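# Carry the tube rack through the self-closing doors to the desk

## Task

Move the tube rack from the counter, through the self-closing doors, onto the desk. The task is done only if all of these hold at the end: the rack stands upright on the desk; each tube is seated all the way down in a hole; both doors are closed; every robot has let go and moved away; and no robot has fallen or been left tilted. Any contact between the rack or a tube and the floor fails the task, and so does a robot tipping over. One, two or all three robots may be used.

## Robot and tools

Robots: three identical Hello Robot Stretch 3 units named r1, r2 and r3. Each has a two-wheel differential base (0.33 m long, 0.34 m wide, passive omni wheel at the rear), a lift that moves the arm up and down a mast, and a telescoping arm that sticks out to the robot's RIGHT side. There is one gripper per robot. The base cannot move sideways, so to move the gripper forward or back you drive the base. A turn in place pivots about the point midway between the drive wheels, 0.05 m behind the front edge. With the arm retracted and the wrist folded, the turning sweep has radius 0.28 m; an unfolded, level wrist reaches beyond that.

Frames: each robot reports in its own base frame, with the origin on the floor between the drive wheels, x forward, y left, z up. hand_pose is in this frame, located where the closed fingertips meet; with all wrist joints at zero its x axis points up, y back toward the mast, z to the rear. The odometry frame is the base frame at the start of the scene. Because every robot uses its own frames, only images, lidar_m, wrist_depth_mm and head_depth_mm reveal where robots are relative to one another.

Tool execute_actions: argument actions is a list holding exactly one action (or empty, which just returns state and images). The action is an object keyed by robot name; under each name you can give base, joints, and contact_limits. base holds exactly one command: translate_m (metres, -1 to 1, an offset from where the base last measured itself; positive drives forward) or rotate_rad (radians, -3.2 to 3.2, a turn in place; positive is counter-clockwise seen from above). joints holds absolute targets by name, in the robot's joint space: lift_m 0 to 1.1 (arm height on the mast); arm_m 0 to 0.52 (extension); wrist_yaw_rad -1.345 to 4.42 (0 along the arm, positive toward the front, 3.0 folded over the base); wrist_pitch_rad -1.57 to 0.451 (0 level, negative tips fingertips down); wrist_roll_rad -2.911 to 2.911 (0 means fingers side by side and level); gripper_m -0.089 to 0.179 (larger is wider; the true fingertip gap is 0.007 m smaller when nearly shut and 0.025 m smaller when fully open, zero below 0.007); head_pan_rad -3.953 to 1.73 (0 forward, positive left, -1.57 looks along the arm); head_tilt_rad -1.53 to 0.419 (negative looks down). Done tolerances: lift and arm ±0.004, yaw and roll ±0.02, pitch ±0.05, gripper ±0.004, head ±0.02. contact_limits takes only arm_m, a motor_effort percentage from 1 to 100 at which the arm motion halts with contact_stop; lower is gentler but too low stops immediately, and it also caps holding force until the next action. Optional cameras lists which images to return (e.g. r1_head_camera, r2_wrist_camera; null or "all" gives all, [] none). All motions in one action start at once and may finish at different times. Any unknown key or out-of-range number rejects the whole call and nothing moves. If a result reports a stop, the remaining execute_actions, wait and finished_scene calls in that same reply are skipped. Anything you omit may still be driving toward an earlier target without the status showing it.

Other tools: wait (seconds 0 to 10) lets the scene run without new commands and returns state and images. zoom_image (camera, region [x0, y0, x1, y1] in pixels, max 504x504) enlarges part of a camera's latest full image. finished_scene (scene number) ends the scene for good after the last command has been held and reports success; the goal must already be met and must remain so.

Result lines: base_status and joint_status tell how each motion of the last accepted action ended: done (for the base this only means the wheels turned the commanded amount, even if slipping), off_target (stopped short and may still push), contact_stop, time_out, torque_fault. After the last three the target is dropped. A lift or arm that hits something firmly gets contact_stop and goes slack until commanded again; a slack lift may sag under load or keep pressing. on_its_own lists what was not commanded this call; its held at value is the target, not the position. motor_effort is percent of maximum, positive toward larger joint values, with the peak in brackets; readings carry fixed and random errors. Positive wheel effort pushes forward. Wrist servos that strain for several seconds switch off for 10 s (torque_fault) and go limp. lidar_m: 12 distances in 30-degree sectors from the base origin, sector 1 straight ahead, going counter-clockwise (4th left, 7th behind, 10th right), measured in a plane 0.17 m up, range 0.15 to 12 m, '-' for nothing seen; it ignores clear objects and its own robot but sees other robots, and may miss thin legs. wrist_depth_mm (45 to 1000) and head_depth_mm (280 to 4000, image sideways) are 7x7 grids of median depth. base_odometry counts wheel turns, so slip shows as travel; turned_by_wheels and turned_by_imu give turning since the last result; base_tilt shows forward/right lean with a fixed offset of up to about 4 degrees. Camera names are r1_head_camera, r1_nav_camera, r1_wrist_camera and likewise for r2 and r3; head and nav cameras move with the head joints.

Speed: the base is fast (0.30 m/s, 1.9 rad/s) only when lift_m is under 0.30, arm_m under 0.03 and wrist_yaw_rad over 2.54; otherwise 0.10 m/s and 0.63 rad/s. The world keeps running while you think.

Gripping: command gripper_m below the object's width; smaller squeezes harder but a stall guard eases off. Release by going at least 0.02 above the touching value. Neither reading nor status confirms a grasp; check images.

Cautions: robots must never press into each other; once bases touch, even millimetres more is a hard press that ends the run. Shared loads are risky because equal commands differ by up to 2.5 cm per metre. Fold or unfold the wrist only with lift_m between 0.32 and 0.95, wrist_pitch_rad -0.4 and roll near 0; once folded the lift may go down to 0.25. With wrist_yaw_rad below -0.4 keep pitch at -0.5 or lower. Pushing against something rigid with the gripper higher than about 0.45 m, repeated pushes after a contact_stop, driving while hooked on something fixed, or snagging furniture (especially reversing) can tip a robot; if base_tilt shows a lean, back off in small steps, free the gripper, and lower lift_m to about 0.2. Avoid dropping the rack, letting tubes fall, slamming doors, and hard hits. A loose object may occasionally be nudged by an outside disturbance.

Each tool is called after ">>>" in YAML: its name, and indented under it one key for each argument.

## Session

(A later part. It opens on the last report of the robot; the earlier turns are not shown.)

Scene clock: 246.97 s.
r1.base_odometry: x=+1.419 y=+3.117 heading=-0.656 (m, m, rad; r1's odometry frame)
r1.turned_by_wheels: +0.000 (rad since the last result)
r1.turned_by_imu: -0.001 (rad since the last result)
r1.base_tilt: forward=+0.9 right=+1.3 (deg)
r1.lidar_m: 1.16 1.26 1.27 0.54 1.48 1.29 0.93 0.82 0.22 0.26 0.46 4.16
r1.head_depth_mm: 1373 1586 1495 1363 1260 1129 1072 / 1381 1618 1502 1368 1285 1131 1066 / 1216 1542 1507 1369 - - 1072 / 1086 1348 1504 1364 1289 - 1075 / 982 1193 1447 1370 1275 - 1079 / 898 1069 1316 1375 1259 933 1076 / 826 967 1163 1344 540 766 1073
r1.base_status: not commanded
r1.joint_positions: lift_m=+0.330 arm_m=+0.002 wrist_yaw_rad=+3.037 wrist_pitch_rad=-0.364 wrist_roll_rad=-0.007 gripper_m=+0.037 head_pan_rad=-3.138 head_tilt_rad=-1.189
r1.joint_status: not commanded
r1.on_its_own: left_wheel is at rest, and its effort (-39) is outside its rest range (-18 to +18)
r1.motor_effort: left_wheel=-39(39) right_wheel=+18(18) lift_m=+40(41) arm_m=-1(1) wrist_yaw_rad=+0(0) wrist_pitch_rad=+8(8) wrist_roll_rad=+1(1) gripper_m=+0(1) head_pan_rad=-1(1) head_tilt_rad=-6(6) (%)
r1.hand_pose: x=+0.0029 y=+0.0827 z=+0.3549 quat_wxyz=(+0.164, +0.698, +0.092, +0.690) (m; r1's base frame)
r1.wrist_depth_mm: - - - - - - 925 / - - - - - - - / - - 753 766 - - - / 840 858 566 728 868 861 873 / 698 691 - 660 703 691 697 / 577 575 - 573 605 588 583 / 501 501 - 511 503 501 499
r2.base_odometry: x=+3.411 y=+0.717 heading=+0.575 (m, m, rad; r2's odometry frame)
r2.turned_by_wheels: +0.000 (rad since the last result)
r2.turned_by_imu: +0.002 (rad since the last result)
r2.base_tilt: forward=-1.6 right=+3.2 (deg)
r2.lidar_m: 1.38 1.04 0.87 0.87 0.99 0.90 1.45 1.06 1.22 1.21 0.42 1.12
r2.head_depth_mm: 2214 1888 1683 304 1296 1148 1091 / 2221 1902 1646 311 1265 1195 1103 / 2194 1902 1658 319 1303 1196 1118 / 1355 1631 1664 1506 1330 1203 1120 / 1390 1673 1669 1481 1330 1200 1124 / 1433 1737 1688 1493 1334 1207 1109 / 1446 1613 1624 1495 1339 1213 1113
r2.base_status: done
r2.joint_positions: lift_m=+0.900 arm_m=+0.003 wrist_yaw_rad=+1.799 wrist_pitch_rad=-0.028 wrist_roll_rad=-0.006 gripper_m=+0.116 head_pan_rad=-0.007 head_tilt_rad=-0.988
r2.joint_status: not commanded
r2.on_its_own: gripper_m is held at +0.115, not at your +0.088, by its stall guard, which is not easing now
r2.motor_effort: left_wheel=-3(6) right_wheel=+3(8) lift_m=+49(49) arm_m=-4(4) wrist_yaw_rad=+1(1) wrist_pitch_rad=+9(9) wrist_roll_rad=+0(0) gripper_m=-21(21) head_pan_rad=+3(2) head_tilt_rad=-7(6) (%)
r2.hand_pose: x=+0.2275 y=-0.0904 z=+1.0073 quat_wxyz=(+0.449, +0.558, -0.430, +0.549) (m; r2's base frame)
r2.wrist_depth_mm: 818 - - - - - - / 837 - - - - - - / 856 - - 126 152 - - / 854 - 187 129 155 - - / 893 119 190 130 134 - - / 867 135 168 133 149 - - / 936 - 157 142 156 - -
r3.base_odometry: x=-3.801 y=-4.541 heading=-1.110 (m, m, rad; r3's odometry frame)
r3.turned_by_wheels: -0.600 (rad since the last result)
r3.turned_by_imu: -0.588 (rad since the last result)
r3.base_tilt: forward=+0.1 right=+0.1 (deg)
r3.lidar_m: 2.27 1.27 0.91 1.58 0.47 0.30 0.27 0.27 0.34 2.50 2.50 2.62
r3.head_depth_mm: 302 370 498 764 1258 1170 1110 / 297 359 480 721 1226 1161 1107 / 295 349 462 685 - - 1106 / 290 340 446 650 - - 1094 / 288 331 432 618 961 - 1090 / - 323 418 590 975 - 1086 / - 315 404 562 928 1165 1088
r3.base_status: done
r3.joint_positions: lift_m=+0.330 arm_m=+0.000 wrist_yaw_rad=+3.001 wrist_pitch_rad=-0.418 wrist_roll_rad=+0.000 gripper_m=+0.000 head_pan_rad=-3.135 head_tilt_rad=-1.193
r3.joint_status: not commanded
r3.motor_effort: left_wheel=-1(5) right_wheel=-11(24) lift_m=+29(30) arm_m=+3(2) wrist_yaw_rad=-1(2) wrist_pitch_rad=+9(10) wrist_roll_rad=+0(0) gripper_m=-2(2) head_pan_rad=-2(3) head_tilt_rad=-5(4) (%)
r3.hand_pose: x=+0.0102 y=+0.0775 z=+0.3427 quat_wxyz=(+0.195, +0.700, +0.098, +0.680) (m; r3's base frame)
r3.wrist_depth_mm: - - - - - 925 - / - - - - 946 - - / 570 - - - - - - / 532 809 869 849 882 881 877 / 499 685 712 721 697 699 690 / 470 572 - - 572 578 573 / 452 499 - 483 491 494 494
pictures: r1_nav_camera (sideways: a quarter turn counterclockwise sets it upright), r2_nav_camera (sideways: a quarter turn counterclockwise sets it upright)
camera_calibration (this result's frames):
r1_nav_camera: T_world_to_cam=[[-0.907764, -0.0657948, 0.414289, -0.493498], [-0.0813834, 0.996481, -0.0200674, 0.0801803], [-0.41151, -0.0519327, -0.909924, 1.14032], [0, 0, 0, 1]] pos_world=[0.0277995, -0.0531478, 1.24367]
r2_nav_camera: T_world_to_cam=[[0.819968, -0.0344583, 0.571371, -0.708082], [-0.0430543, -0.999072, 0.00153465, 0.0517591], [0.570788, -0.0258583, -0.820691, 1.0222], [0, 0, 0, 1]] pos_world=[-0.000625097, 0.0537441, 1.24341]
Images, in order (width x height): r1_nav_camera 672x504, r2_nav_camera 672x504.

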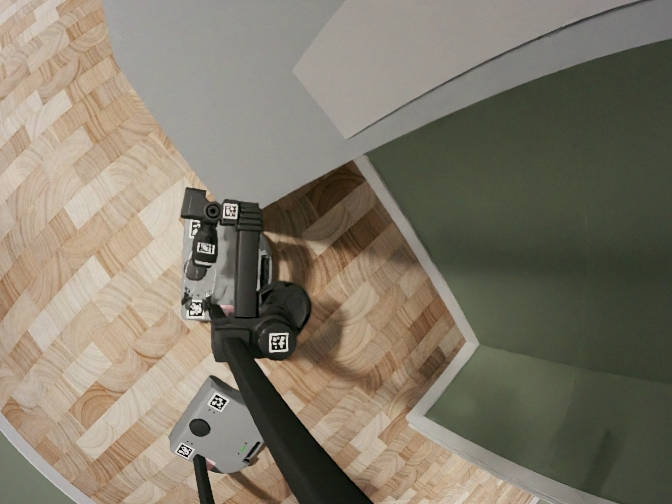

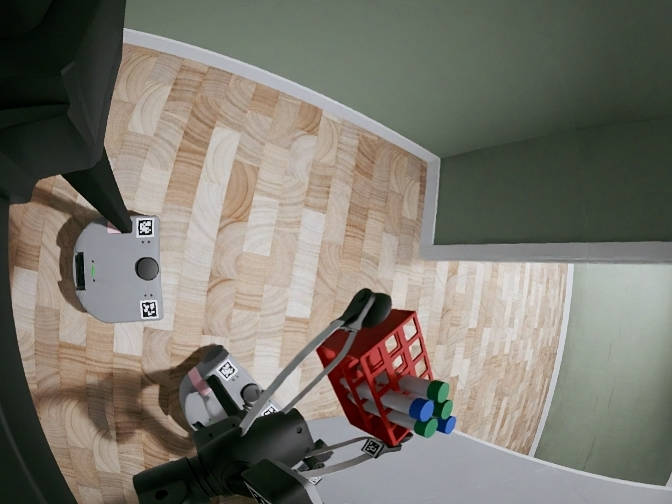

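>>> execute_actions:
  actions:
    - {"r2":{"base":{"rotate_rad":0.1}},"r3":{"base":{"translate_m":0.7}}}
  cameras: []

>>> execute_actions:
  actions:
    - {"r2":{"base":{"translate_m":0.62}}}
  cameras: []

>>> execute_actions:
  actions:
    - {"r2":{"base":{"rotate_rad":-0.65}}}
  cameras: ["r2_nav_camera","r3_nav_camera"]

Scene clock: 256.17 s.
r1.base_odometry: x=+1.419 y=+3.117 heading=-0.656 (m, m, rad; r1's odometry frame)
r1.turned_by_wheels: +0.000 (rad since the last result)
r1.turned_by_imu: -0.002 (rad since the last result)
r1.base_tilt: forward=+0.9 right=+1.2 (deg)
r1.lidar_m: 1.16 1.27 1.27 0.54 1.48 1.29 0.93 0.82 0.22 0.26 0.46 4.16
r1.head_depth_mm: 1375 1586 1495 1357 1267 1130 1074 / 1379 1626 1498 1365 1282 1133 1071 / 1222 1543 1504 1370 - - 1074 / 1095 1349 1506 1374 1290 - 1077 / 982 1195 1446 1370 1278 - 1077 / 898 1069 1318 1382 1263 930 1082 / 823 967 1170 1348 541 763 1073
r1.base_status: not commanded
r1.joint_positions: lift_m=+0.330 arm_m=+0.002 wrist_yaw_rad=+3.037 wrist_pitch_rad=-0.364 wrist_roll_rad=-0.007 gripper_m=+0.037 head_pan_rad=-3.138 head_tilt_rad=-1.189
r1.joint_status: not commanded
r1.on_its_own: left_wheel is at rest, and its effort (-38) is outside its rest range (-18 to +18)
r1.motor_effort: left_wheel=-38(39) right_wheel=+18(18) lift_m=+41(41) arm_m=-1(1) wrist_yaw_rad=+0(0) wrist_pitch_rad=+8(8) wrist_roll_rad=+1(0) gripper_m=+1(0) head_pan_rad=+1(0) head_tilt_rad=-6(7) (%)
r1.hand_pose: x=+0.0029 y=+0.0827 z=+0.3549 quat_wxyz=(+0.164, +0.698, +0.092, +0.690) (m; r1's base frame)
r1.wrist_depth_mm: - - - - - - 932 / - - - - - - - / - - 754 781 - - - / 855 854 570 759 843 872 869 / 696 692 - 663 690 682 687 / 577 582 - 577 598 581 580 / 500 500 - 518 506 503 507
r2.base_odometry: x=+3.411 y=+0.717 heading=+0.675 (m, m, rad; r2's odometry frame)
r2.turned_by_wheels: +0.100 (rad since the last result)
r2.turned_by_imu: +0.100 (rad since the last result)
r2.base_tilt: forward=-1.6 right=+3.2 (deg)
r2.lidar_m: 1.38 0.98 0.87 0.88 0.97 0.90 1.02 1.06 1.21 1.22 0.42 1.32
r2.head_depth_mm: 2210 1885 1687 304 1296 1194 1095 / 2167 1898 1652 311 1257 1195 1109 / 1339 1611 1658 319 1301 1199 1121 / 1402 1674 1668 1497 1325 1200 1120 / 1453 1767 1679 1488 1328 1203 1127 / 1477 1678 1675 1484 1328 1209 1107 / 1307 1416 1540 1498 1337 1210 1113
r2.base_status: done
r2.joint_positions: lift_m=+0.900 arm_m=+0.003 wrist_yaw_rad=+1.799 wrist_pitch_rad=-0.028 wrist_roll_rad=-0.006 gripper_m=+0.116 head_pan_rad=-0.007 head_tilt_rad=-0.988
r2.joint_status: not commanded
r2.on_its_own: gripper_m is held at +0.115, not at your +0.088, by its stall guard, which is not easing now
r2.motor_effort: left_wheel=-4(6) right_wheel=+4(6) lift_m=+49(50) arm_m=-4(4) wrist_yaw_rad=+1(0) wrist_pitch_rad=+9(9) wrist_roll_rad=+0(0) gripper_m=-22(21) head_pan_rad=+2(3) head_tilt_rad=-6(6) (%)
r2.hand_pose: x=+0.2275 y=-0.0904 z=+1.0073 quat_wxyz=(+0.449, +0.558, -0.430, +0.549) (m; r2's base frame)
r2.wrist_depth_mm: 791 946 - - - - - / 817 973 - - - - - / 806 - - 125 152 - - / 832 - 188 143 154 - - / 817 119 191 130 135 - - / 827 135 168 133 150 - - / 920 - 157 142 156 - -
r3.base_odometry: x=-3.489 y=-5.168 heading=-1.110 (m, m, rad; r3's odometry frame)
r3.turned_by_wheels: +0.000 (rad since the last result)
r3.turned_by_imu: +0.001 (rad since the last result)
r3.base_tilt: forward=+0.1 right=+0.0 (deg)
r3.lidar_m: 1.60 1.60 0.94 0.80 0.71 0.80 1.64 2.55 2.68 2.32 2.32 1.86
r3.head_depth_mm: 1402 1504 1472 1370 1282 1174 1107 / 1678 1626 1481 1370 1290 1159 1105 / 1774 1611 1483 1367 - - 1102 / 1781 1620 1473 1361 - - 1093 / 1783 1609 1477 1359 1272 - 1095 / 1764 1606 1474 1359 1255 - 1087 / 1752 1594 1470 1348 1257 1167 1086
r3.base_status: done
r3.joint_positions: lift_m=+0.330 arm_m=+0.000 wrist_yaw_rad=+3.001 wrist_pitch_rad=-0.418 wrist_roll_rad=+0.000 gripper_m=+0.000 head_pan_rad=-3.135 head_tilt_rad=-1.193
r3.joint_status: not commanded
r3.motor_effort: left_wheel=+2(5) right_wheel=-3(5) lift_m=+29(29) arm_m=+2(3) wrist_yaw_rad=-1(2) wrist_pitch_rad=+10(10) wrist_roll_rad=+0(0) gripper_m=-2(2) head_pan_rad=-2(1) head_tilt_rad=-4(4) (%)
r3.hand_pose: x=+0.0102 y=+0.0775 z=+0.3427 quat_wxyz=(+0.195, +0.700, +0.098, +0.680) (m; r3's base frame)
r3.wrist_depth_mm: 504 - 779 890 - - - / 539 - 837 952 - - - / 583 - 930 - - - - / 628 674 853 855 853 888 871 / 667 679 689 722 700 687 689 / 565 559 - - 570 572 584 / 488 502 - 488 485 494 500
pictures: none
No camera images: the call's "cameras" was empty. Leave "cameras" out to get every camera's image.

Scene clock: 263.33 s.
r1.base_odometry: x=+1.419 y=+3.117 heading=-0.656 (m, m, rad; r1's odometry frame)
r1.turned_by_wheels: +0.000 (rad since the last result)
r1.turned_by_imu: -0.001 (rad since the last result)
r1.base_tilt: forward=+1.0 right=+1.2 (deg)
r1.lidar_m: 1.16 0.58 1.27 1.44 1.36 1.29 0.93 0.82 0.22 0.26 0.46 4.18
r1.head_depth_mm: 1373 1581 1491 1357 1264 1136 1068 / 1384 1638 1497 1366 1281 1132 1073 / 1218 1540 1497 1368 - - 1075 / 1088 1350 1501 1369 1284 - 1080 / 983 1192 1446 1374 1282 - 1077 / 898 1068 1317 1375 1265 931 1077 / 822 966 1164 1346 540 763 1072
r1.base_status: not commanded
r1.joint_positions: lift_m=+0.330 arm_m=+0.002 wrist_yaw_rad=+3.037 wrist_pitch_rad=-0.364 wrist_roll_rad=-0.007 gripper_m=+0.037 head_pan_rad=-3.138 head_tilt_rad=-1.189
r1.joint_status: not commanded
r1.on_its_own: left_wheel is at rest, and its effort (-39) is outside its rest range (-18 to +18)
r1.motor_effort: left_wheel=-39(39) right_wheel=+18(18) lift_m=+41(40) arm_m=-1(1) wrist_yaw_rad=+1(0) wrist_pitch_rad=+8(8) wrist_roll_rad=+1(0) gripper_m=+1(0) head_pan_rad=-1(1) head_tilt_rad=-6(6) (%)
r1.hand_pose: x=+0.0029 y=+0.0827 z=+0.3549 quat_wxyz=(+0.164, +0.698, +0.092, +0.690) (m; r1's base frame)
r1.wrist_depth_mm: - - - - - - 933 / - - - - - - - / - - - - - - - / 878 857 855 848 867 607 574 / 691 689 - 692 687 477 457 / 587 588 - 579 595 469 406 / 501 502 - 515 498 487 435
r2.base_odometry: x=+3.895 y=+1.105 heading=+0.675 (m, m, rad; r2's odometry frame)
r2.turned_by_wheels: +0.000 (rad since the last result)
r2.turned_by_imu: +0.003 (rad since the last result)
r2.base_tilt: forward=-1.6 right=+3.3 (deg)
r2.lidar_m: 0.77 0.76 0.68 0.68 0.82 1.44 1.53 0.61 0.57 0.80 0.95 4.00
r2.head_depth_mm: 2154 1897 1681 304 1295 1193 1092 / 715 874 1571 311 1258 1196 1108 / 748 884 1071 319 1300 1200 1120 / 777 933 1168 1425 1325 1200 1117 / 807 978 1241 1462 1326 1203 1124 / 843 1029 1326 1466 1327 1209 1108 / 882 1049 1203 1318 1319 1208 1112
r2.base_status: done
r2.joint_positions: lift_m=+0.900 arm_m=+0.003 wrist_yaw_rad=+1.799 wrist_pitch_rad=-0.028 wrist_roll_rad=-0.006 gripper_m=+0.116 head_pan_rad=-0.007 head_tilt_rad=-0.988
r2.joint_status: not commanded
r2.on_its_own: gripper_m is held at +0.115, not at your +0.088, by its stall guard, which is not easing now
r2.motor_effort: left_wheel=-3(4) right_wheel=+3(9) lift_m=+49(49) arm_m=-4(4) wrist_yaw_rad=+1(1) wrist_pitch_rad=+9(9) wrist_roll_rad=+0(0) gripper_m=-20(21) head_pan_rad=+3(3) head_tilt_rad=-6(7) (%)
r2.hand_pose: x=+0.2275 y=-0.0904 z=+1.0073 quat_wxyz=(+0.449, +0.558, -0.430, +0.549) (m; r2's base frame)
r2.wrist_depth_mm: 633 765 885 738 656 - - / 625 774 884 745 684 - - / 641 804 908 126 151 - - / 658 836 188 129 154 - - / 659 119 193 130 134 - - / 655 135 167 133 150 - - / 724 798 158 142 155 - -
r3.base_odometry: x=-3.489 y=-5.168 heading=-1.110 (m, m, rad; r3's odometry frame)
r3.turned_by_wheels: +0.000 (rad since the last result)
r3.turned_by_imu: +0.002 (rad since the last result)
r3.base_tilt: forward=+0.1 right=+0.0 (deg)
r3.lidar_m: 1.60 1.60 0.94 0.80 0.80 0.94 1.65 2.54 2.69 2.32 2.32 1.85
r3.head_depth_mm: 1396 1530 1479 1367 1284 1163 1112 / 1681 1612 1479 1366 1279 1155 1109 / 1784 1623 1474 1362 - - 1099 / 1780 1617 1471 1357 - - 1093 / 1780 1612 1476 1361 1269 - 1095 / 1765 1601 1464 1355 1263 - 1092 / 1770 1610 1459 1348 1253 1169 1089
r3.base_status: not commanded
r3.joint_positions: lift_m=+0.330 arm_m=+0.000 wrist_yaw_rad=+3.001 wrist_pitch_rad=-0.418 wrist_roll_rad=+0.000 gripper_m=+0.000 head_pan_rad=-3.135 head_tilt_rad=-1.193
r3.joint_status: not commanded
r3.motor_effort: left_wheel=+2(1) right_wheel=-4(4) lift_m=+30(29) arm_m=+2(3) wrist_yaw_rad=-1(1) wrist_pitch_rad=+10(10) wrist_roll_rad=+0(0) gripper_m=-2(2) head_pan_rad=-2(2) head_tilt_rad=-4(4) (%)
r3.hand_pose: x=+0.0102 y=+0.0775 z=+0.3427 quat_wxyz=(+0.195, +0.700, +0.098, +0.680) (m; r3's base frame)
r3.wrist_depth_mm: 619 - 762 885 - - - / 675 - 841 958 - - - / 735 - 900 - - - - / 766 798 853 877 863 880 869 / 678 674 701 721 689 693 692 / 565 566 - - 566 577 584 / 483 500 - 493 485 496 490
pictures: none
No camera images: the call's "cameras" was empty. Leave "cameras" out to get every camera's image.

Scene clock: 265.33 s.
r1.base_odometry: x=+1.419 y=+3.117 heading=-0.656 (m, m, rad; r1's odometry frame)
r1.turned_by_wheels: +0.000 (rad since the last result)
r1.turned_by_imu: +0.000 (rad since the last result)
r1.base_tilt: forward=+0.9 right=+1.3 (deg)
r1.lidar_m: 1.16 0.58 1.27 1.44 1.36 1.29 0.93 0.82 0.22 0.26 0.46 4.16
r1.head_depth_mm: 1383 1580 1491 1358 1260 1141 1066 / 1376 1612 1493 1359 1285 1135 1070 / 1218 1544 1497 1367 - - 1075 / 1090 1343 1500 1371 1289 - 1076 / 984 1191 1444 1379 1272 - 1076 / 899 1066 1324 1380 1269 933 1083 / 827 967 1168 1343 541 765 1073
r1.base_status: not commanded
r1.joint_positions: lift_m=+0.330 arm_m=+0.002 wrist_yaw_rad=+3.037 wrist_pitch_rad=-0.364 wrist_roll_rad=-0.007 gripper_m=+0.037 head_pan_rad=-3.138 head_tilt_rad=-1.189
r1.joint_status: not commanded
r1.on_its_own: left_wheel is at rest, and its effort (-40) is outside its rest range (-18 to +18)
r1.motor_effort: left_wheel=-40(38) right_wheel=+18(18) lift_m=+40(41) arm_m=-1(0) wrist_yaw_rad=+0(1) wrist_pitch_rad=+8(8) wrist_roll_rad=+1(0) gripper_m=+0(0) head_pan_rad=+0(0) head_tilt_rad=-6(6) (%)
r1.hand_pose: x=+0.0029 y=+0.0827 z=+0.3549 quat_wxyz=(+0.164, +0.698, +0.092, +0.690) (m; r1's base frame)
r1.wrist_depth_mm: - - - - - - 930 / - - - - - - - / - - - - - - - / 859 871 853 847 872 597 570 / 678 693 - 694 688 539 461 / 578 579 - 576 600 554 444 / 500 500 - 513 501 505 462
r2.base_odometry: x=+3.895 y=+1.105 heading=+0.025 (m, m, rad; r2's odometry frame)
r2.turned_by_wheels: -0.650 (rad since the last result)
r2.turned_by_imu: -0.657 (rad since the last result)
r2.base_tilt: forward=-1.6 right=+3.2 (deg)
r2.lidar_m: 4.01 0.77 0.82 0.68 0.68 0.76 1.23 1.45 1.66 0.57 0.80 0.88
r2.head_depth_mm: 2209 1883 1686 304 1291 1192 1095 / 2227 1899 1662 311 1263 1196 1109 / 2231 1908 1663 319 1305 1198 1120 / 2236 1915 1666 1509 1327 1202 1120 / 2257 1918 1673 1489 1326 1202 1127 / 2259 1932 1680 1416 1332 1205 1106 / 2269 1933 1009 1251 1336 1206 1111
r2.base_status: done
r2.joint_positions: lift_m=+0.900 arm_m=+0.003 wrist_yaw_rad=+1.799 wrist_pitch_rad=-0.028 wrist_roll_rad=-0.006 gripper_m=+0.116 head_pan_rad=-0.007 head_tilt_rad=-0.988
r2.joint_status: not commanded
r2.on_its_own: gripper_m is held at +0.115, not at your +0.088, by its stall guard, which is not easing now
r2.motor_effort: left_wheel=+2(5) right_wheel=-4(7) lift_m=+50(49) arm_m=-4(4) wrist_yaw_rad=+1(1) wrist_pitch_rad=+9(9) wrist_roll_rad=+0(0) gripper_m=-22(21) head_pan_rad=+3(3) head_tilt_rad=-7(6) (%)
r2.hand_pose: x=+0.2275 y=-0.0904 z=+1.0073 quat_wxyz=(+0.449, +0.558, -0.430, +0.549) (m; r2's base frame)
r2.wrist_depth_mm: 644 658 - - - - 686 / 665 684 - - - - 704 / 697 704 - 126 152 - 693 / 719 736 187 143 154 - 679 / 724 119 192 130 134 812 678 / 770 135 168 133 150 - 689 / 811 828 157 142 156 898 650
r3.base_odometry: x=-3.489 y=-5.168 heading=-1.110 (m, m, rad; r3's odometry frame)
r3.turned_by_wheels: +0.000 (rad since the last result)
r3.turned_by_imu: +0.001 (rad since the last result)
r3.base_tilt: forward=+0.1 right=+0.0 (deg)
r3.lidar_m: 1.60 1.60 0.94 0.80 0.80 0.94 1.65 2.54 2.68 2.32 2.32 1.85
r3.head_depth_mm: 1403 1534 1488 1371 1285 1171 1108 / 1681 1623 1487 1368 1278 1163 1109 / 1789 1617 1474 1365 - - 1102 / 1788 1606 1484 1362 - - 1092 / 1773 1599 1467 1355 1273 - 1089 / 1763 1612 1469 1356 1253 - 1091 / 1753 1596 1461 1351 1252 1170 1085
r3.base_status: not commanded
r3.joint_positions: lift_m=+0.330 arm_m=+0.000 wrist_yaw_rad=+3.001 wrist_pitch_rad=-0.418 wrist_roll_rad=+0.000 gripper_m=+0.000 head_pan_rad=-3.135 head_tilt_rad=-1.193
r3.joint_status: not commanded
r3.motor_effort: left_wheel=+1(2) right_wheel=-4(3) lift_m=+30(30) arm_m=+2(2) wrist_yaw_rad=-2(2) wrist_pitch_rad=+9(9) wrist_roll_rad=+0(0) gripper_m=-2(3) head_pan_rad=-3(2) head_tilt_rad=-5(5) (%)
r3.hand_pose: x=+0.0102 y=+0.0775 z=+0.3427 quat_wxyz=(+0.195, +0.700, +0.098, +0.680) (m; r3's base frame)
r3.wrist_depth_mm: 623 - 772 874 994 - - / 671 - 843 965 - - - / 714 - 919 - - - - / 761 793 870 869 869 871 895 / 671 670 697 705 685 682 694 / 560 571 - - 575 569 586 / 478 495 - 488 488 489 495
pictures: r2_nav_camera (sideways: a quarter turn counterclockwise sets it upright), r3_nav_camera (sideways: a quarter turn counterclockwise sets it upright)
camera_calibration (this result's frames):
r2_nav_camera: T_world_to_cam=[[0.819981, -0.034454, 0.571352, -0.708058], [-0.043049, -0.999072, 0.00153546, 0.051758], [0.570769, -0.0258552, -0.820703, 1.02222], [0, 0, 0, 1]] pos_world=[-0.000626698, 0.053744, 1.24341]
r3_nav_camera: T_world_to_cam=[[-0.948073, 0.0338416, 0.316247, -0.35605], [0.0161639, 0.998165, -0.0583561, 0.128544], [-0.317642, -0.0502141, -0.94688, 1.18648], [0, 0, 0, 1]] pos_world=[0.0372348, -0.0566808, 1.24355]
Images, in order (width x height): r2_nav_camera 672x504, r3_nav_camera 672x504.

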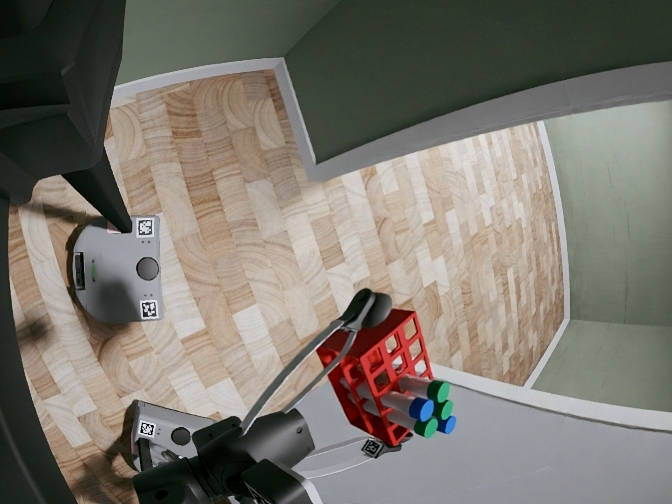

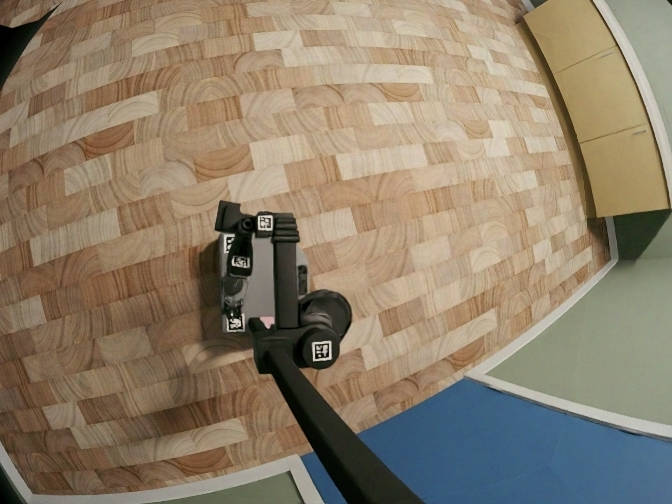

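>>> execute_actions:
  actions:
    - {"r2":{"base":{"translate_m":1}}}
  cameras: []

>>> execute_actions:
  actions:
    - {"r2":{"base":{"translate_m":0.4}}}
  cameras: []

>>> execute_actions:
  actions:
    - {"r2":{"base":{"rotate_rad":1.5},"joints":{"head_tilt_rad":-0.7}},"r1":{"base":{"translate_m":-0.5}}}
  cameras: ["r2_nav_camera","r1_nav_camera"]

Scene clock: 277.03 s.
r1.base_odometry: x=+1.419 y=+3.117 heading=-0.656 (m, m, rad; r1's odometry frame)
r1.turned_by_wheels: +0.000 (rad since the last result)
r1.turned_by_imu: -0.002 (rad since the last result)
r1.base_tilt: forward=+1.0 right=+1.2 (deg)
r1.lidar_m: 1.16 1.26 1.27 1.44 1.36 1.29 0.93 0.82 0.22 0.26 0.46 1.11
r1.head_depth_mm: 1372 1578 1491 1364 1263 1143 1071 / 1381 1617 1502 1368 1287 1132 1072 / 1219 1542 1506 1366 - - 1077 / 1090 1355 1501 1369 1289 - 1076 / 982 1192 1447 1374 1278 - 1080 / 896 1070 1320 1376 1269 930 1079 / 823 968 1165 1350 541 763 1071
r1.base_status: not commanded
r1.joint_positions: lift_m=+0.330 arm_m=+0.002 wrist_yaw_rad=+3.037 wrist_pitch_rad=-0.364 wrist_roll_rad=-0.007 gripper_m=+0.037 head_pan_rad=-3.138 head_tilt_rad=-1.189
r1.joint_status: not commanded
r1.on_its_own: left_wheel is at rest, and its effort (-38) is outside its rest range (-18 to +18)
r1.motor_effort: left_wheel=-38(39) right_wheel=+18(18) lift_m=+40(40) arm_m=-1(1) wrist_yaw_rad=+0(1) wrist_pitch_rad=+8(8) wrist_roll_rad=+1(1) gripper_m=+0(0) head_pan_rad=+0(0) head_tilt_rad=-6(6) (%)
r1.hand_pose: x=+0.0029 y=+0.0827 z=+0.3549 quat_wxyz=(+0.164, +0.698, +0.092, +0.690) (m; r1's base frame)
r1.wrist_depth_mm: - - - - - - 948 / - - - - - - - / - - - - - - - / 869 846 857 865 873 844 875 / 692 700 - 691 694 694 696 / 582 580 - 575 599 575 579 / 502 502 - 507 494 500 502
r2.base_odometry: x=+4.894 y=+1.130 heading=+0.025 (m, m, rad; r2's odometry frame)
r2.turned_by_wheels: +0.000 (rad since the last result)
r2.turned_by_imu: +0.004 (rad since the last result)
r2.base_tilt: forward=-1.6 right=+3.3 (deg)
r2.lidar_m: 3.06 3.04 2.91 2.29 0.42 1.12 1.82 1.09 0.56 0.50 2.11 2.37
r2.head_depth_mm: 2200 1884 1680 304 1297 1195 1096 / 2211 1902 1652 311 1262 1197 1108 / 2233 1916 1659 319 1305 1197 1119 / 2243 1912 1673 1498 1321 1200 1121 / 2259 1914 1671 1478 1330 1204 1123 / 2248 1933 1680 1486 1326 1210 1107 / 2272 1931 1683 1489 1337 1213 1106
r2.base_status: done
r2.joint_positions: lift_m=+0.900 arm_m=+0.003 wrist_yaw_rad=+1.799 wrist_pitch_rad=-0.028 wrist_roll_rad=-0.006 gripper_m=+0.116 head_pan_rad=-0.007 head_tilt_rad=-0.988
r2.joint_status: not commanded
r2.on_its_own: gripper_m is held at +0.115, not at your +0.088, by its stall guard, which is not easing now
r2.motor_effort: left_wheel=+1(7) right_wheel=-3(3) lift_m=+50(50) arm_m=-4(4) wrist_yaw_rad=+1(1) wrist_pitch_rad=+9(9) wrist_roll_rad=+0(0) gripper_m=-21(21) head_pan_rad=+3(3) head_tilt_rad=-6(6) (%)
r2.hand_pose: x=+0.2275 y=-0.0904 z=+1.0073 quat_wxyz=(+0.449, +0.558, -0.430, +0.549) (m; r2's base frame)
r2.wrist_depth_mm: - - - - - - - / - - - - - - - / - - - 126 153 - - / - - 188 130 155 - - / - 118 192 130 134 - - / - 135 168 133 150 - - / - - 157 142 156 - -
r3.base_odometry: x=-3.489 y=-5.168 heading=-1.110 (m, m, rad; r3's odometry frame)
r3.turned_by_wheels: +0.000 (rad since the last result)
r3.turned_by_imu: +0.003 (rad since the last result)
r3.base_tilt: forward=+0.1 right=+0.0 (deg)
r3.lidar_m: 1.60 1.60 0.94 0.80 0.80 0.94 1.64 2.55 2.68 2.32 2.32 1.85
r3.head_depth_mm: 1413 1519 1494 1373 1280 1161 1103 / 1687 1627 1486 1364 1278 1158 1099 / 1780 1611 1476 1370 - - 1102 / 1777 1599 1470 1360 - - 1097 / 1777 1604 1483 1350 1269 - 1093 / 1767 1605 1476 1352 1252 - 1093 / 1765 1599 1462 1346 1253 1168 1086
r3.base_status: not commanded
r3.joint_positions: lift_m=+0.330 arm_m=+0.000 wrist_yaw_rad=+3.001 wrist_pitch_rad=-0.418 wrist_roll_rad=+0.000 gripper_m=+0.000 head_pan_rad=-3.135 head_tilt_rad=-1.193
r3.joint_status: not commanded
r3.motor_effort: left_wheel=+1(2) right_wheel=-4(3) lift_m=+30(30) arm_m=+2(2) wrist_yaw_rad=-2(1) wrist_pitch_rad=+10(9) wrist_roll_rad=+0(0) gripper_m=-3(2) head_pan_rad=-3(2) head_tilt_rad=-4(4) (%)
r3.hand_pose: x=+0.0102 y=+0.0775 z=+0.3427 quat_wxyz=(+0.195, +0.700, +0.098, +0.680) (m; r3's base frame)
r3.wrist_depth_mm: 627 - 783 874 - - - / 674 - 833 959 - - - / 728 - 909 - - - - / 782 811 865 875 869 867 878 / 662 679 694 709 689 713 687 / 569 561 - - 576 574 581 / 477 496 - 485 491 489 496
pictures: none
No camera images: the call's "cameras" was empty. Leave "cameras" out to get every camera's image.

Scene clock: 282.00 s.
r1.base_odometry: x=+1.419 y=+3.117 heading=-0.656 (m, m, rad; r1's odometry frame)
r1.turned_by_wheels: +0.000 (rad since the last result)
r1.turned_by_imu: -0.001 (rad since the last result)
r1.base_tilt: forward=+1.0 right=+1.2 (deg)
r1.lidar_m: 1.16 1.27 1.26 1.44 1.36 1.29 0.93 0.82 0.22 0.26 0.46 1.47
r1.head_depth_mm: 1377 1579 1494 1349 1262 1136 1071 / 1380 1626 1501 1359 1278 1131 1075 / 1209 1542 1505 1365 - - 1079 / 1088 1356 1503 1373 1291 - 1080 / 983 1187 1457 1379 1278 - 1086 / 894 1067 1320 1374 1263 930 1080 / 825 969 1170 1345 540 764 1074
r1.base_status: not commanded
r1.joint_positions: lift_m=+0.330 arm_m=+0.002 wrist_yaw_rad=+3.037 wrist_pitch_rad=-0.364 wrist_roll_rad=-0.007 gripper_m=+0.037 head_pan_rad=-3.138 head_tilt_rad=-1.189
r1.joint_status: not commanded
r1.on_its_own: left_wheel is at rest, and its effort (-38) is outside its rest range (-18 to +18)
r1.motor_effort: left_wheel=-38(39) right_wheel=+18(18) lift_m=+41(41) arm_m=-1(1) wrist_yaw_rad=+1(0) wrist_pitch_rad=+8(8) wrist_roll_rad=+1(1) gripper_m=+0(0) head_pan_rad=+0(1) head_tilt_rad=-6(6) (%)
r1.hand_pose: x=+0.0029 y=+0.0827 z=+0.3549 quat_wxyz=(+0.164, +0.698, +0.092, +0.690) (m; r1's base frame)
r1.wrist_depth_mm: - - - - - - 923 / - - - - - - - / - - - - - - - / 858 850 877 845 841 852 849 / 693 693 - 697 693 691 701 / 577 579 - 586 599 585 571 / 496 500 - 511 499 504 504
r2.base_odometry: x=+5.294 y=+1.140 heading=+0.025 (m, m, rad; r2's odometry frame)
r2.turned_by_wheels: +0.000 (rad since the last result)
r2.turned_by_imu: +0.002 (rad since the last result)
r2.base_tilt: forward=-1.6 right=+3.3 (deg)
r2.lidar_m: 2.70 2.70 2.79 2.33 0.98 0.69 2.05 0.76 0.57 0.79 1.99 2.24
r2.head_depth_mm: 2206 1902 1672 304 1294 1193 1092 / 2212 1898 1661 311 1263 1194 1111 / 2241 1904 1659 319 1302 1201 1119 / 2241 1910 1667 1498 1324 1202 1123 / 2260 1921 1670 1480 1334 1205 1128 / 2270 1922 1680 1488 1335 1209 1103 / 2273 1933 1685 1493 1334 1212 1109
r2.base_status: done
r2.joint_positions: lift_m=+0.900 arm_m=+0.003 wrist_yaw_rad=+1.799 wrist_pitch_rad=-0.028 wrist_roll_rad=-0.006 gripper_m=+0.116 head_pan_rad=-0.007 head_tilt_rad=-0.988
r2.joint_status: not commanded
r2.on_its_own: gripper_m is held at +0.115, not at your +0.088, by its stall guard, which is not easing now
r2.motor_effort: left_wheel=+1(5) right_wheel=-3(4) lift_m=+49(49) arm_m=-4(4) wrist_yaw_rad=+1(1) wrist_pitch_rad=+9(9) wrist_roll_rad=+0(0) gripper_m=-22(21) head_pan_rad=+2(3) head_tilt_rad=-6(6) (%)
r2.hand_pose: x=+0.2275 y=-0.0904 z=+1.0073 quat_wxyz=(+0.449, +0.558, -0.430, +0.549) (m; r2's base frame)
r2.wrist_depth_mm: - - - - - - - / - - - - - - - / - - - 125 152 - - / - - 187 130 155 - - / - 119 193 130 135 - - / - 135 167 133 150 - - / - - 157 141 156 - -
r3.base_odometry: x=-3.489 y=-5.168 heading=-1.110 (m, m, rad; r3's odometry frame)
r3.turned_by_wheels: +0.000 (rad since the last result)
r3.turned_by_imu: +0.001 (rad since the last result)
r3.base_tilt: forward=+0.1 right=+0.1 (deg)
r3.lidar_m: 1.60 1.60 0.94 0.80 0.80 0.94 1.65 2.54 2.69 2.32 2.32 1.85
r3.head_depth_mm: 1403 1514 1483 1363 1283 1167 1107 / 1688 1612 1484 1365 1278 1160 1105 / 1784 1608 1483 1363 - - 1101 / 1789 1607 1481 1357 - - 1099 / 1768 1615 1469 1356 1273 - 1089 / 1770 1600 1469 1357 1261 - 1085 / 1762 1597 1463 1354 1252 1171 1087
r3.base_status: not commanded
r3.joint_positions: lift_m=+0.330 arm_m=+0.000 wrist_yaw_rad=+3.001 wrist_pitch_rad=-0.418 wrist_roll_rad=+0.000 gripper_m=+0.000 head_pan_rad=-3.135 head_tilt_rad=-1.193
r3.joint_status: not commanded
r3.motor_effort: left_wheel=+1(1) right_wheel=-4(3) lift_m=+29(30) arm_m=+2(3) wrist_yaw_rad=-1(1) wrist_pitch_rad=+9(10) wrist_roll_rad=+0(0) gripper_m=-3(2) head_pan_rad=-2(1) head_tilt_rad=-4(5) (%)
r3.hand_pose: x=+0.0102 y=+0.0775 z=+0.3427 quat_wxyz=(+0.195, +0.700, +0.098, +0.680) (m; r3's base frame)
r3.wrist_depth_mm: 619 - 801 865 997 - - / 675 - 834 954 - - - / 739 - 906 - - - - / 779 808 850 845 877 873 877 / 681 682 685 718 683 690 704 / 567 567 - - 574 579 572 / 485 500 - 491 492 493 495
pictures: none
No camera images: the call's "cameras" was empty. Leave "cameras" out to get every camera's image.

Scene clock: 289.63 s.
r1.base_odometry: x=+1.022 y=+3.421 heading=-0.656 (m, m, rad; r1's odometry frame)
r1.turned_by_wheels: +0.000 (rad since the last result)
r1.turned_by_imu: +1.200 (rad since the last result)
r1.base_tilt: forward=+1.0 right=+1.4 (deg)
r1.lidar_m: 1.56 1.29 1.12 0.85 0.59 0.56 0.57 0.75 0.93 0.73 0.73 1.53
r1.head_depth_mm: 515 622 777 1040 1253 1139 1068 / 544 662 844 1161 1277 1134 1071 / 575 710 926 1291 - - 1075 / 610 762 1011 1328 1286 - 1080 / 650 826 1129 1369 1272 - 1081 / 694 899 1267 1374 1264 1177 1080 / 747 989 1424 1379 1265 1167 1086
r1.base_status: done
r1.joint_positions: lift_m=+0.330 arm_m=+0.002 wrist_yaw_rad=+3.037 wrist_pitch_rad=-0.364 wrist_roll_rad=-0.007 gripper_m=+0.037 head_pan_rad=-3.140 head_tilt_rad=-1.190
r1.joint_status: not commanded
r1.motor_effort: left_wheel=-1(61) right_wheel=-1(58) lift_m=+40(48) arm_m=+0(2) wrist_yaw_rad=+0(57) wrist_pitch_rad=+8(19) wrist_roll_rad=+1(1) gripper_m=+1(1) head_pan_rad=+0(2) head_tilt_rad=-6(9) (%)
r1.hand_pose: x=+0.0028 y=+0.0827 z=+0.3550 quat_wxyz=(+0.164, +0.698, +0.092, +0.691) (m; r1's base frame)
r1.wrist_depth_mm: 496 - 915 - - - 960 / 523 - - - - - - / 542 - - - - - - / 545 649 861 854 864 868 857 / 562 656 - 694 691 682 703 / 551 581 - 580 605 573 590 / 493 504 - 515 498 499 503
r2.base_odometry: x=+5.294 y=+1.140 heading=+1.525 (m, m, rad; r2's odometry frame)
r2.turned_by_wheels: +1.500 (rad since the last result)
r2.turned_by_imu: +1.516 (rad since the last result)
r2.base_tilt: forward=-1.6 right=+3.2 (deg)
r2.lidar_m: 2.33 1.14 0.69 1.12 0.68 0.57 0.72 1.99 2.16 2.73 2.70 2.93
r2.head_depth_mm: 2718 3076 2330 1857 298 306 1153 / 2483 2923 2336 1862 1510 306 1115 / 2512 2920 2351 1865 1548 312 1155 / 2318 2845 2358 1871 1545 1298 1156 / 2334 2760 2373 1870 1553 1330 1163 / 2176 2616 2357 1873 1557 1338 1159 / 2280 2590 2390 1888 1567 1334 1167
r2.base_status: done
r2.joint_positions: lift_m=+0.900 arm_m=+0.003 wrist_yaw_rad=+1.799 wrist_pitch_rad=-0.028 wrist_roll_rad=-0.006 gripper_m=+0.116 head_pan_rad=-0.007 head_tilt_rad=-0.705
r2.joint_status: all done
r2.on_its_own: gripper_m is held at +0.115, not at your +0.088, by its stall guard, which is not easing now
r2.motor_effort: left_wheel=-3(5) right_wheel=+3(7) lift_m=+49(50) arm_m=-4(4) wrist_yaw_rad=+0(1) wrist_pitch_rad=+9(9) wrist_roll_rad=+0(0) gripper_m=-20(20) head_pan_rad=+2(3) head_tilt_rad=+3(24) (%)
r2.hand_pose: x=+0.2275 y=-0.0904 z=+1.0073 quat_wxyz=(+0.449, +0.558, -0.430, +0.549) (m; r2's base frame)
r2.wrist_depth_mm: 947 - - - - - - / 937 - - - - - - / 952 - - 125 152 - - / 961 - 188 143 155 - - / 922 119 191 130 134 - - / 891 135 167 134 147 - - / - - 157 142 156 - -
r3.base_odometry: x=-3.489 y=-5.168 heading=-1.110 (m, m, rad; r3's odometry frame)
r3.turned_by_wheels: +0.000 (rad since the last result)
r3.turned_by_imu: +0.002 (rad since the last result)
r3.base_tilt: forward=+0.1 right=+0.0 (deg)
r3.lidar_m: 1.60 1.60 0.94 0.80 0.80 0.94 1.65 2.55 2.68 2.32 2.32 1.85
r3.head_depth_mm: 1408 1536 1489 1375 1286 1167 1112 / 1688 1636 1480 1365 1283 1152 1111 / 1785 1612 1482 1361 - - 1099 / 1769 1602 1475 1359 - - 1100 / 1776 1613 1466 1355 1271 - 1096 / 1766 1596 1469 1352 1257 - 1087 / 1759 1603 1463 1343 1255 1167 1084
r3.base_status: not commanded
r3.joint_positions: lift_m=+0.330 arm_m=+0.000 wrist_yaw_rad=+3.001 wrist_pitch_rad=-0.418 wrist_roll_rad=+0.000 gripper_m=+0.000 head_pan_rad=-3.135 head_tilt_rad=-1.193
r3.joint_status: not commanded
r3.motor_effort: left_wheel=+2(2) right_wheel=-4(4) lift_m=+30(30) arm_m=+2(2) wrist_yaw_rad=-1(1) wrist_pitch_rad=+10(10) wrist_roll_rad=+0(0) gripper_m=-3(2) head_pan_rad=-3(3) head_tilt_rad=-5(4) (%)
r3.hand_pose: x=+0.0102 y=+0.0775 z=+0.3427 quat_wxyz=(+0.195, +0.700, +0.098, +0.680) (m; r3's base frame)
r3.wrist_depth_mm: 624 - 788 879 - - - / 685 - 828 953 - - - / 720 - 905 - - - - / 779 823 873 864 858 898 866 / 678 679 703 724 684 703 698 / 572 565 - - 575 571 578 / 485 505 - 486 488 492 498
pictures: r1_nav_camera (sideways: a quarter turn counterclockwise sets it upright), r2_nav_camera (sideways: a quarter turn counterclockwise sets it upright)
camera_calibration (this result's frames):
r1_nav_camera: T_world_to_cam=[[-0.908177, -0.0641974, 0.413634, -0.492642], [-0.0796147, 0.996623, -0.0201234, 0.0802424], [-0.410945, -0.051207, -0.910221, 1.1407], [0, 0, 0, 1]] pos_world=[0.0277479, -0.0531858, 1.24368]
r2_nav_camera: T_world_to_cam=[[0.627777, -0.0330441, 0.777691, -0.975766], [-0.0419419, -0.999083, -0.00859419, 0.0649402], [0.777262, -0.0272226, -0.628587, 0.771111], [0, 0, 0, 1]] pos_world=[0.0159317, 0.053629, 1.24411]
Images, in order (width x height): r1_nav_camera 672x504, r2_nav_camera 672x504.

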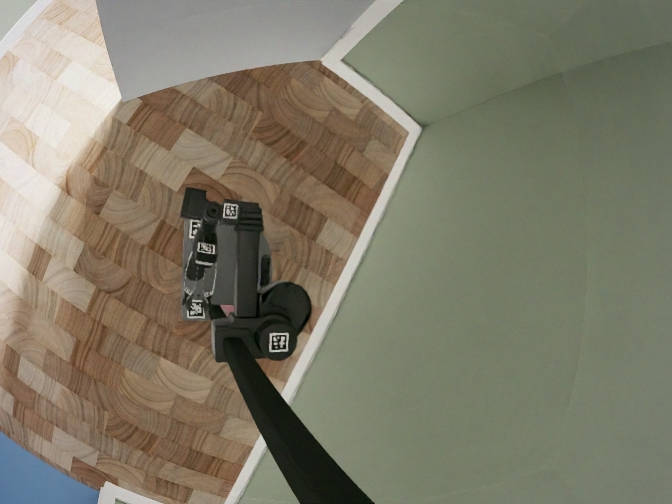

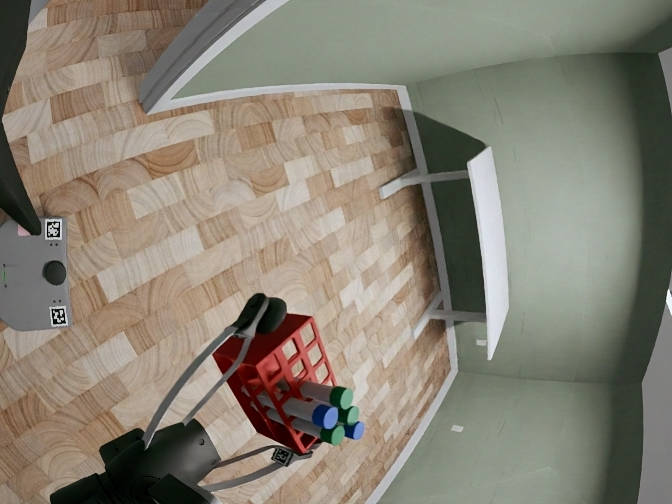

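>>> execute_actions:
  actions:
    - {"r2":{"base":{"translate_m":1}}}
  cameras: []

>>> execute_actions:
  actions:
    - {"r2":{"base":{"translate_m":0.95},"joints":{"head_tilt_rad":-1.0}}}
  cameras: ["r2_nav_camera","r1_nav_camera","r2_head_camera"]

Scene clock: 301.30 s.
r1.base_odometry: x=+1.022 y=+3.421 heading=-0.656 (m, m, rad; r1's odometry frame)
r1.turned_by_wheels: +0.000 (rad since the last result)
r1.turned_by_imu: -0.002 (rad since the last result)
r1.base_tilt: forward=+1.0 right=+1.4 (deg)
r1.lidar_m: 1.56 1.28 1.12 0.85 0.59 0.56 0.57 0.74 1.07 1.11 1.43 1.53
r1.head_depth_mm: 514 621 777 1046 1256 1138 1075 / 544 662 845 1160 1279 1127 1068 / 574 710 924 1289 - - 1075 / 609 763 1018 1337 1286 - 1077 / 650 827 1129 1368 1278 - 1082 / 694 900 1269 1374 1264 1181 1078 / 745 988 1430 1380 1266 1164 1083
r1.base_status: not commanded
r1.joint_positions: lift_m=+0.330 arm_m=+0.002 wrist_yaw_rad=+3.037 wrist_pitch_rad=-0.364 wrist_roll_rad=-0.007 gripper_m=+0.037 head_pan_rad=-3.140 head_tilt_rad=-1.190
r1.joint_status: not commanded
r1.motor_effort: left_wheel=-1(2) right_wheel=-1(0) lift_m=+40(40) arm_m=+0(0) wrist_yaw_rad=+0(0) wrist_pitch_rad=+8(8) wrist_roll_rad=+1(0) gripper_m=+0(1) head_pan_rad=+1(0) head_tilt_rad=-5(6) (%)
r1.hand_pose: x=+0.0028 y=+0.0827 z=+0.3550 quat_wxyz=(+0.164, +0.698, +0.092, +0.691) (m; r1's base frame)
r1.wrist_depth_mm: 501 - 921 - - - 955 / 525 - - - - - - / 533 - - - - - - / 548 645 855 877 861 869 863 / 559 659 - 689 683 695 695 / 558 576 - 577 599 587 577 / 494 506 - 508 502 500 502
r2.base_odometry: x=+5.340 y=+2.139 heading=+1.525 (m, m, rad; r2's odometry frame)
r2.turned_by_wheels: +0.000 (rad since the last result)
r2.turned_by_imu: +0.004 (rad since the last result)
r2.base_tilt: forward=-1.6 right=+3.2 (deg)
r2.lidar_m: 1.84 1.37 1.02 0.82 0.81 0.87 1.49 2.91 2.92 2.34 2.32 1.83
r2.head_depth_mm: 1826 1449 2101 1859 296 301 1154 / 1788 1396 2269 1859 1509 306 1118 / 1733 1394 2198 1874 1549 311 1140 / 1690 1405 2164 1863 1548 1299 1162 / 1629 1416 2090 1874 1551 1327 1163 / 1579 1417 2017 1874 1555 1336 1162 / 1531 1421 1186 1840 1564 1342 1170
r2.base_status: done
r2.joint_positions: lift_m=+0.900 arm_m=+0.003 wrist_yaw_rad=+1.799 wrist_pitch_rad=-0.028 wrist_roll_rad=-0.006 gripper_m=+0.116 head_pan_rad=-0.007 head_tilt_rad=-0.705
r2.joint_status: not commanded
r2.on_its_own: gripper_m is held at +0.115, not at your +0.088, by its stall guard, which is not easing now
r2.motor_effort: left_wheel=-3(4) right_wheel=+3(9) lift_m=+49(49) arm_m=-4(4) wrist_yaw_rad=+1(1) wrist_pitch_rad=+9(9) wrist_roll_rad=+0(0) gripper_m=-21(21) head_pan_rad=+3(3) head_tilt_rad=+1(1) (%)
r2.hand_pose: x=+0.2275 y=-0.0904 z=+1.0073 quat_wxyz=(+0.449, +0.558, -0.430, +0.549) (m; r2's base frame)
r2.wrist_depth_mm: - - - - - - - / - - - - - - - / - - - 126 152 - - / - - 188 130 155 - - / - 119 191 130 134 - - / - 135 168 133 148 - - / - - 158 142 155 - -
r3.base_odometry: x=-3.489 y=-5.168 heading=-1.110 (m, m, rad; r3's odometry frame)
r3.turned_by_wheels: +0.000 (rad since the last result)
r3.turned_by_imu: +0.003 (rad since the last result)
r3.base_tilt: forward=+0.1 right=+0.1 (deg)
r3.lidar_m: 1.60 1.60 0.94 0.80 0.80 0.94 1.65 2.55 2.67 2.32 2.31 1.84
r3.head_depth_mm: 1412 1523 1493 1366 1280 1173 1103 / 1682 1627 1487 1365 1282 1157 1106 / 1784 1603 1475 1367 - - 1105 / 1773 1612 1478 1357 - - 1096 / 1779 1608 1473 1359 1272 - 1095 / 1779 1604 1473 1346 1261 - 1090 / 1769 1599 1468 1354 1258 1168 1085
r3.base_status: not commanded
r3.joint_positions: lift_m=+0.330 arm_m=+0.000 wrist_yaw_rad=+3.001 wrist_pitch_rad=-0.418 wrist_roll_rad=+0.000 gripper_m=+0.000 head_pan_rad=-3.135 head_tilt_rad=-1.193
r3.joint_status: not commanded
r3.motor_effort: left_wheel=+1(2) right_wheel=-3(4) lift_m=+29(30) arm_m=+2(2) wrist_yaw_rad=-1(1) wrist_pitch_rad=+9(10) wrist_roll_rad=+0(0) gripper_m=-2(3) head_pan_rad=-3(3) head_tilt_rad=-5(4) (%)
r3.hand_pose: x=+0.0102 y=+0.0775 z=+0.3427 quat_wxyz=(+0.195, +0.700, +0.098, +0.680) (m; r3's base frame)
r3.wrist_depth_mm: 612 - 769 873 - - - / 680 - 840 966 - - - / 733 - 896 - - - - / 768 813 857 864 871 866 878 / 678 681 706 716 683 697 687 / 565 569 - - 579 575 570 / 484 499 - 488 485 494 498
pictures: none
No camera images: the call's "cameras" was empty. Leave "cameras" out to get every camera's image.

Scene clock: 311.77 s.
r1.base_odometry: x=+1.022 y=+3.421 heading=-0.656 (m, m, rad; r1's odometry frame)
r1.turned_by_wheels: +0.000 (rad since the last result)
r1.turned_by_imu: -0.002 (rad since the last result)
r1.base_tilt: forward=+1.0 right=+1.4 (deg)
r1.lidar_m: 1.56 1.29 1.13 0.85 0.59 0.56 0.57 0.74 1.07 1.11 1.44 1.53
r1.head_depth_mm: 514 621 779 1042 1258 1137 1072 / 543 661 843 1166 1286 1132 1075 / 575 707 919 1291 - - 1076 / 608 763 1011 1334 1289 - 1079 / 650 827 1131 1373 1280 - 1079 / 693 900 1274 1380 1259 1182 1081 / 746 991 1434 1377 1272 1166 1083
r1.base_status: not commanded
r1.joint_positions: lift_m=+0.330 arm_m=+0.002 wrist_yaw_rad=+3.037 wrist_pitch_rad=-0.364 wrist_roll_rad=-0.007 gripper_m=+0.037 head_pan_rad=-3.140 head_tilt_rad=-1.190
r1.joint_status: not commanded
r1.motor_effort: left_wheel=-1(2) right_wheel=+0(1) lift_m=+40(41) arm_m=+0(1) wrist_yaw_rad=-1(0) wrist_pitch_rad=+8(8) wrist_roll_rad=+1(1) gripper_m=+1(0) head_pan_rad=+0(0) head_tilt_rad=-6(6) (%)
r1.hand_pose: x=+0.0028 y=+0.0827 z=+0.3550 quat_wxyz=(+0.164, +0.698, +0.092, +0.691) (m; r1's base frame)
r1.wrist_depth_mm: 505 - 943 - - - 944 / 526 - - - - - - / 535 - - - - - - / 548 645 860 858 860 869 853 / 553 658 - 687 686 693 680 / 556 579 - 575 598 582 576 / 501 502 - 514 503 501 502
r2.base_odometry: x=+5.384 y=+3.088 heading=+1.525 (m, m, rad; r2's odometry frame)
r2.turned_by_wheels: +0.000 (rad since the last result)
r2.turned_by_imu: +0.004 (rad since the last result)
r2.base_tilt: forward=-1.6 right=+3.2 (deg)
r2.lidar_m: 0.96 0.95 0.61 1.17 1.17 1.27 2.09 3.76 2.46 1.99 1.97 0.98
r2.head_depth_mm: 962 822 730 304 582 1197 1092 / 963 826 721 317 558 1196 1114 / 946 829 723 319 567 1199 1119 / 930 833 725 653 577 1172 1124 / 914 837 728 644 578 1157 1123 / 887 839 729 648 581 541 1109 / 858 843 735 650 581 535 1099
r2.base_status: done
r2.joint_positions: lift_m=+0.900 arm_m=+0.003 wrist_yaw_rad=+1.799 wrist_pitch_rad=-0.028 wrist_roll_rad=-0.006 gripper_m=+0.116 head_pan_rad=-0.007 head_tilt_rad=-0.987
r2.joint_status: all done
r2.on_its_own: gripper_m is held at +0.115, not at your +0.088, by its stall guard, which is not easing now
r2.motor_effort: left_wheel=-3(6) right_wheel=+3(8) lift_m=+49(49) arm_m=-4(4) wrist_yaw_rad=+1(0) wrist_pitch_rad=+9(9) wrist_roll_rad=+0(0) gripper_m=-20(21) head_pan_rad=+3(3) head_tilt_rad=-6(27) (%)
r2.hand_pose: x=+0.2275 y=-0.0904 z=+1.0073 quat_wxyz=(+0.449, +0.558, -0.430, +0.549) (m; r2's base frame)
r2.wrist_depth_mm: 782 812 857 891 930 988 - / 817 846 855 932 974 - - / 846 868 923 126 152 - - / 893 890 188 130 154 - - / 806 119 191 130 134 939 - / 637 135 167 133 148 - 725 / 474 472 156 143 156 524 540
r3.base_odometry: x=-3.489 y=-5.168 heading=-1.110 (m, m, rad; r3's odometry frame)
r3.turned_by_wheels: +0.000 (rad since the last result)
r3.turned_by_imu: +0.003 (rad since the last result)
r3.base_tilt: forward=+0.1 right=+0.0 (deg)
r3.lidar_m: 1.60 1.60 0.94 0.80 0.80 0.94 1.65 2.54 2.68 2.32 2.32 1.85
r3.head_depth_mm: 1406 1531 1486 1373 1281 1172 1105 / 1685 1618 1487 1368 1282 1157 1108 / 1782 1614 1472 1361 - - 1103 / 1781 1606 1479 1357 - - 1099 / 1769 1607 1467 1355 1275 - 1091 / 1768 1604 1469 1358 1258 - 1089 / 1764 1601 1466 1357 1252 1165 1090
r3.base_status: not commanded
r3.joint_positions: lift_m=+0.330 arm_m=+0.000 wrist_yaw_rad=+3.001 wrist_pitch_rad=-0.418 wrist_roll_rad=+0.000 gripper_m=+0.000 head_pan_rad=-3.135 head_tilt_rad=-1.193
r3.joint_status: not commanded
r3.motor_effort: left_wheel=+2(2) right_wheel=-4(4) lift_m=+29(30) arm_m=+2(3) wrist_yaw_rad=-1(1) wrist_pitch_rad=+9(10) wrist_roll_rad=+0(0) gripper_m=-3(3) head_pan_rad=-2(2) head_tilt_rad=-4(4) (%)
r3.hand_pose: x=+0.0102 y=+0.0775 z=+0.3427 quat_wxyz=(+0.195, +0.700, +0.098, +0.680) (m; r3's base frame)
r3.wrist_depth_mm: 631 - 786 884 976 - - / 670 - 850 971 - - - / 738 - 904 - - - - / 776 819 863 856 865 867 880 / 680 677 701 710 683 705 702 / 556 562 - - 570 574 583 / 483 496 - 487 493 496 493
pictures: r1_nav_camera (sideways: a quarter turn counterclockwise sets it upright), r2_head_camera (sideways: a quarter turn clockwise sets it upright), r2_nav_camera (sideways: a quarter turn counterclockwise sets it upright)
camera_calibration (this result's frames):
r1_nav_camera: T_world_to_cam=[[-0.908177, -0.0641976, 0.413634, -0.492642], [-0.0796149, 0.996623, -0.0201234, 0.0802424], [-0.410945, -0.0512071, -0.910221, 1.1407], [0, 0, 0, 1]] pos_world=[0.0277479, -0.0531858, 1.24368]
r2_head_camera: T_world_to_cam=[[-0.854677, -0.0106804, -0.519051, 0.698323], [-0.0154065, 0.99987, 0.00479438, -0.00504315], [0.518932, 0.0120944, -0.85473, 1.06305], [0, 0, 0, 1]] pos_world=[0.0451128, -0.000356045, 1.27111]
r2_nav_camera: T_world_to_cam=[[0.81982, -0.0343323, 0.571591, -0.708368], [-0.0429025, -0.999078, 0.00152497, 0.0517707], [0.571012, -0.0257729, -0.820537, 1.022], [0, 0, 0, 1]] pos_world=[-0.000617589, 0.0537429, 1.24341]
Images, in order (width x height): r1_nav_camera 672x504, r2_head_camera 896x504, r2_nav_camera 672x504.

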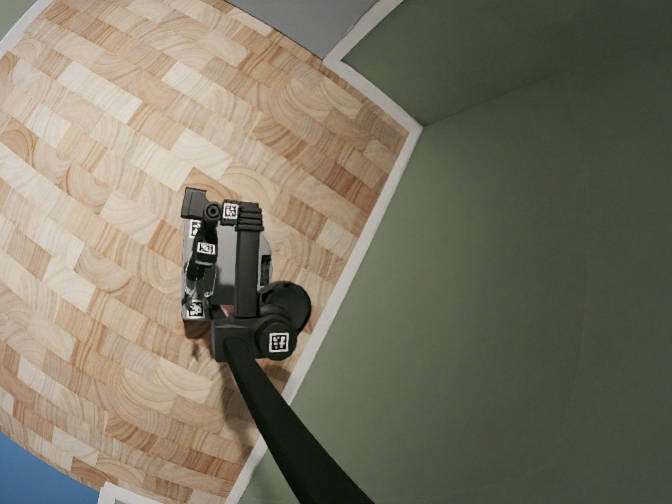

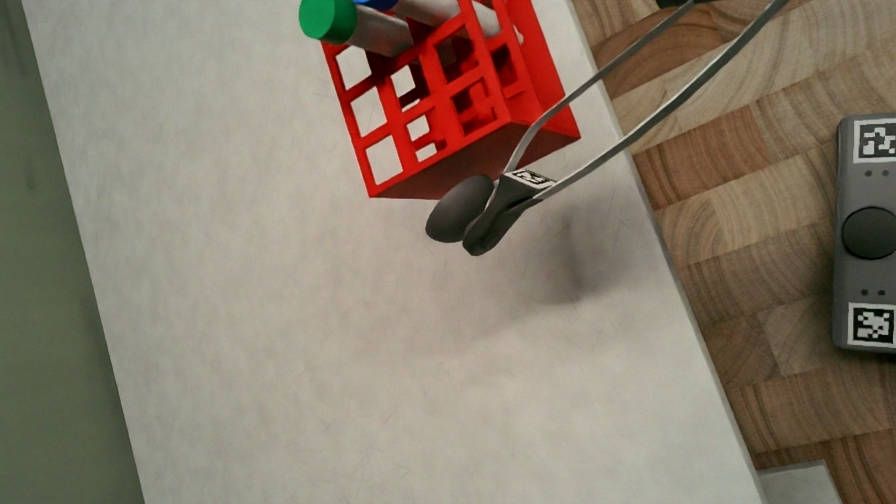

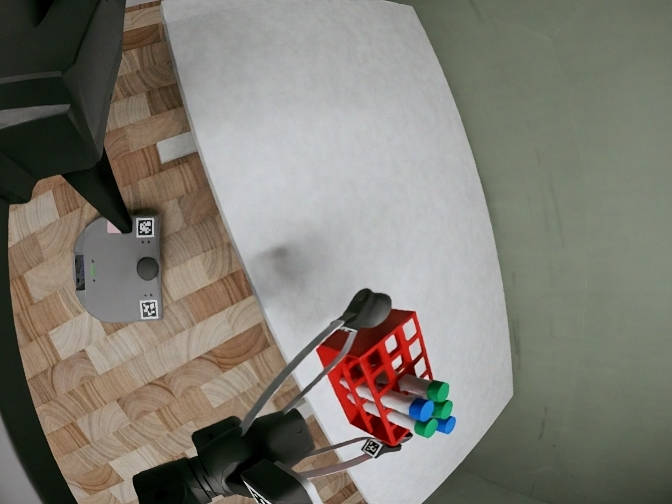

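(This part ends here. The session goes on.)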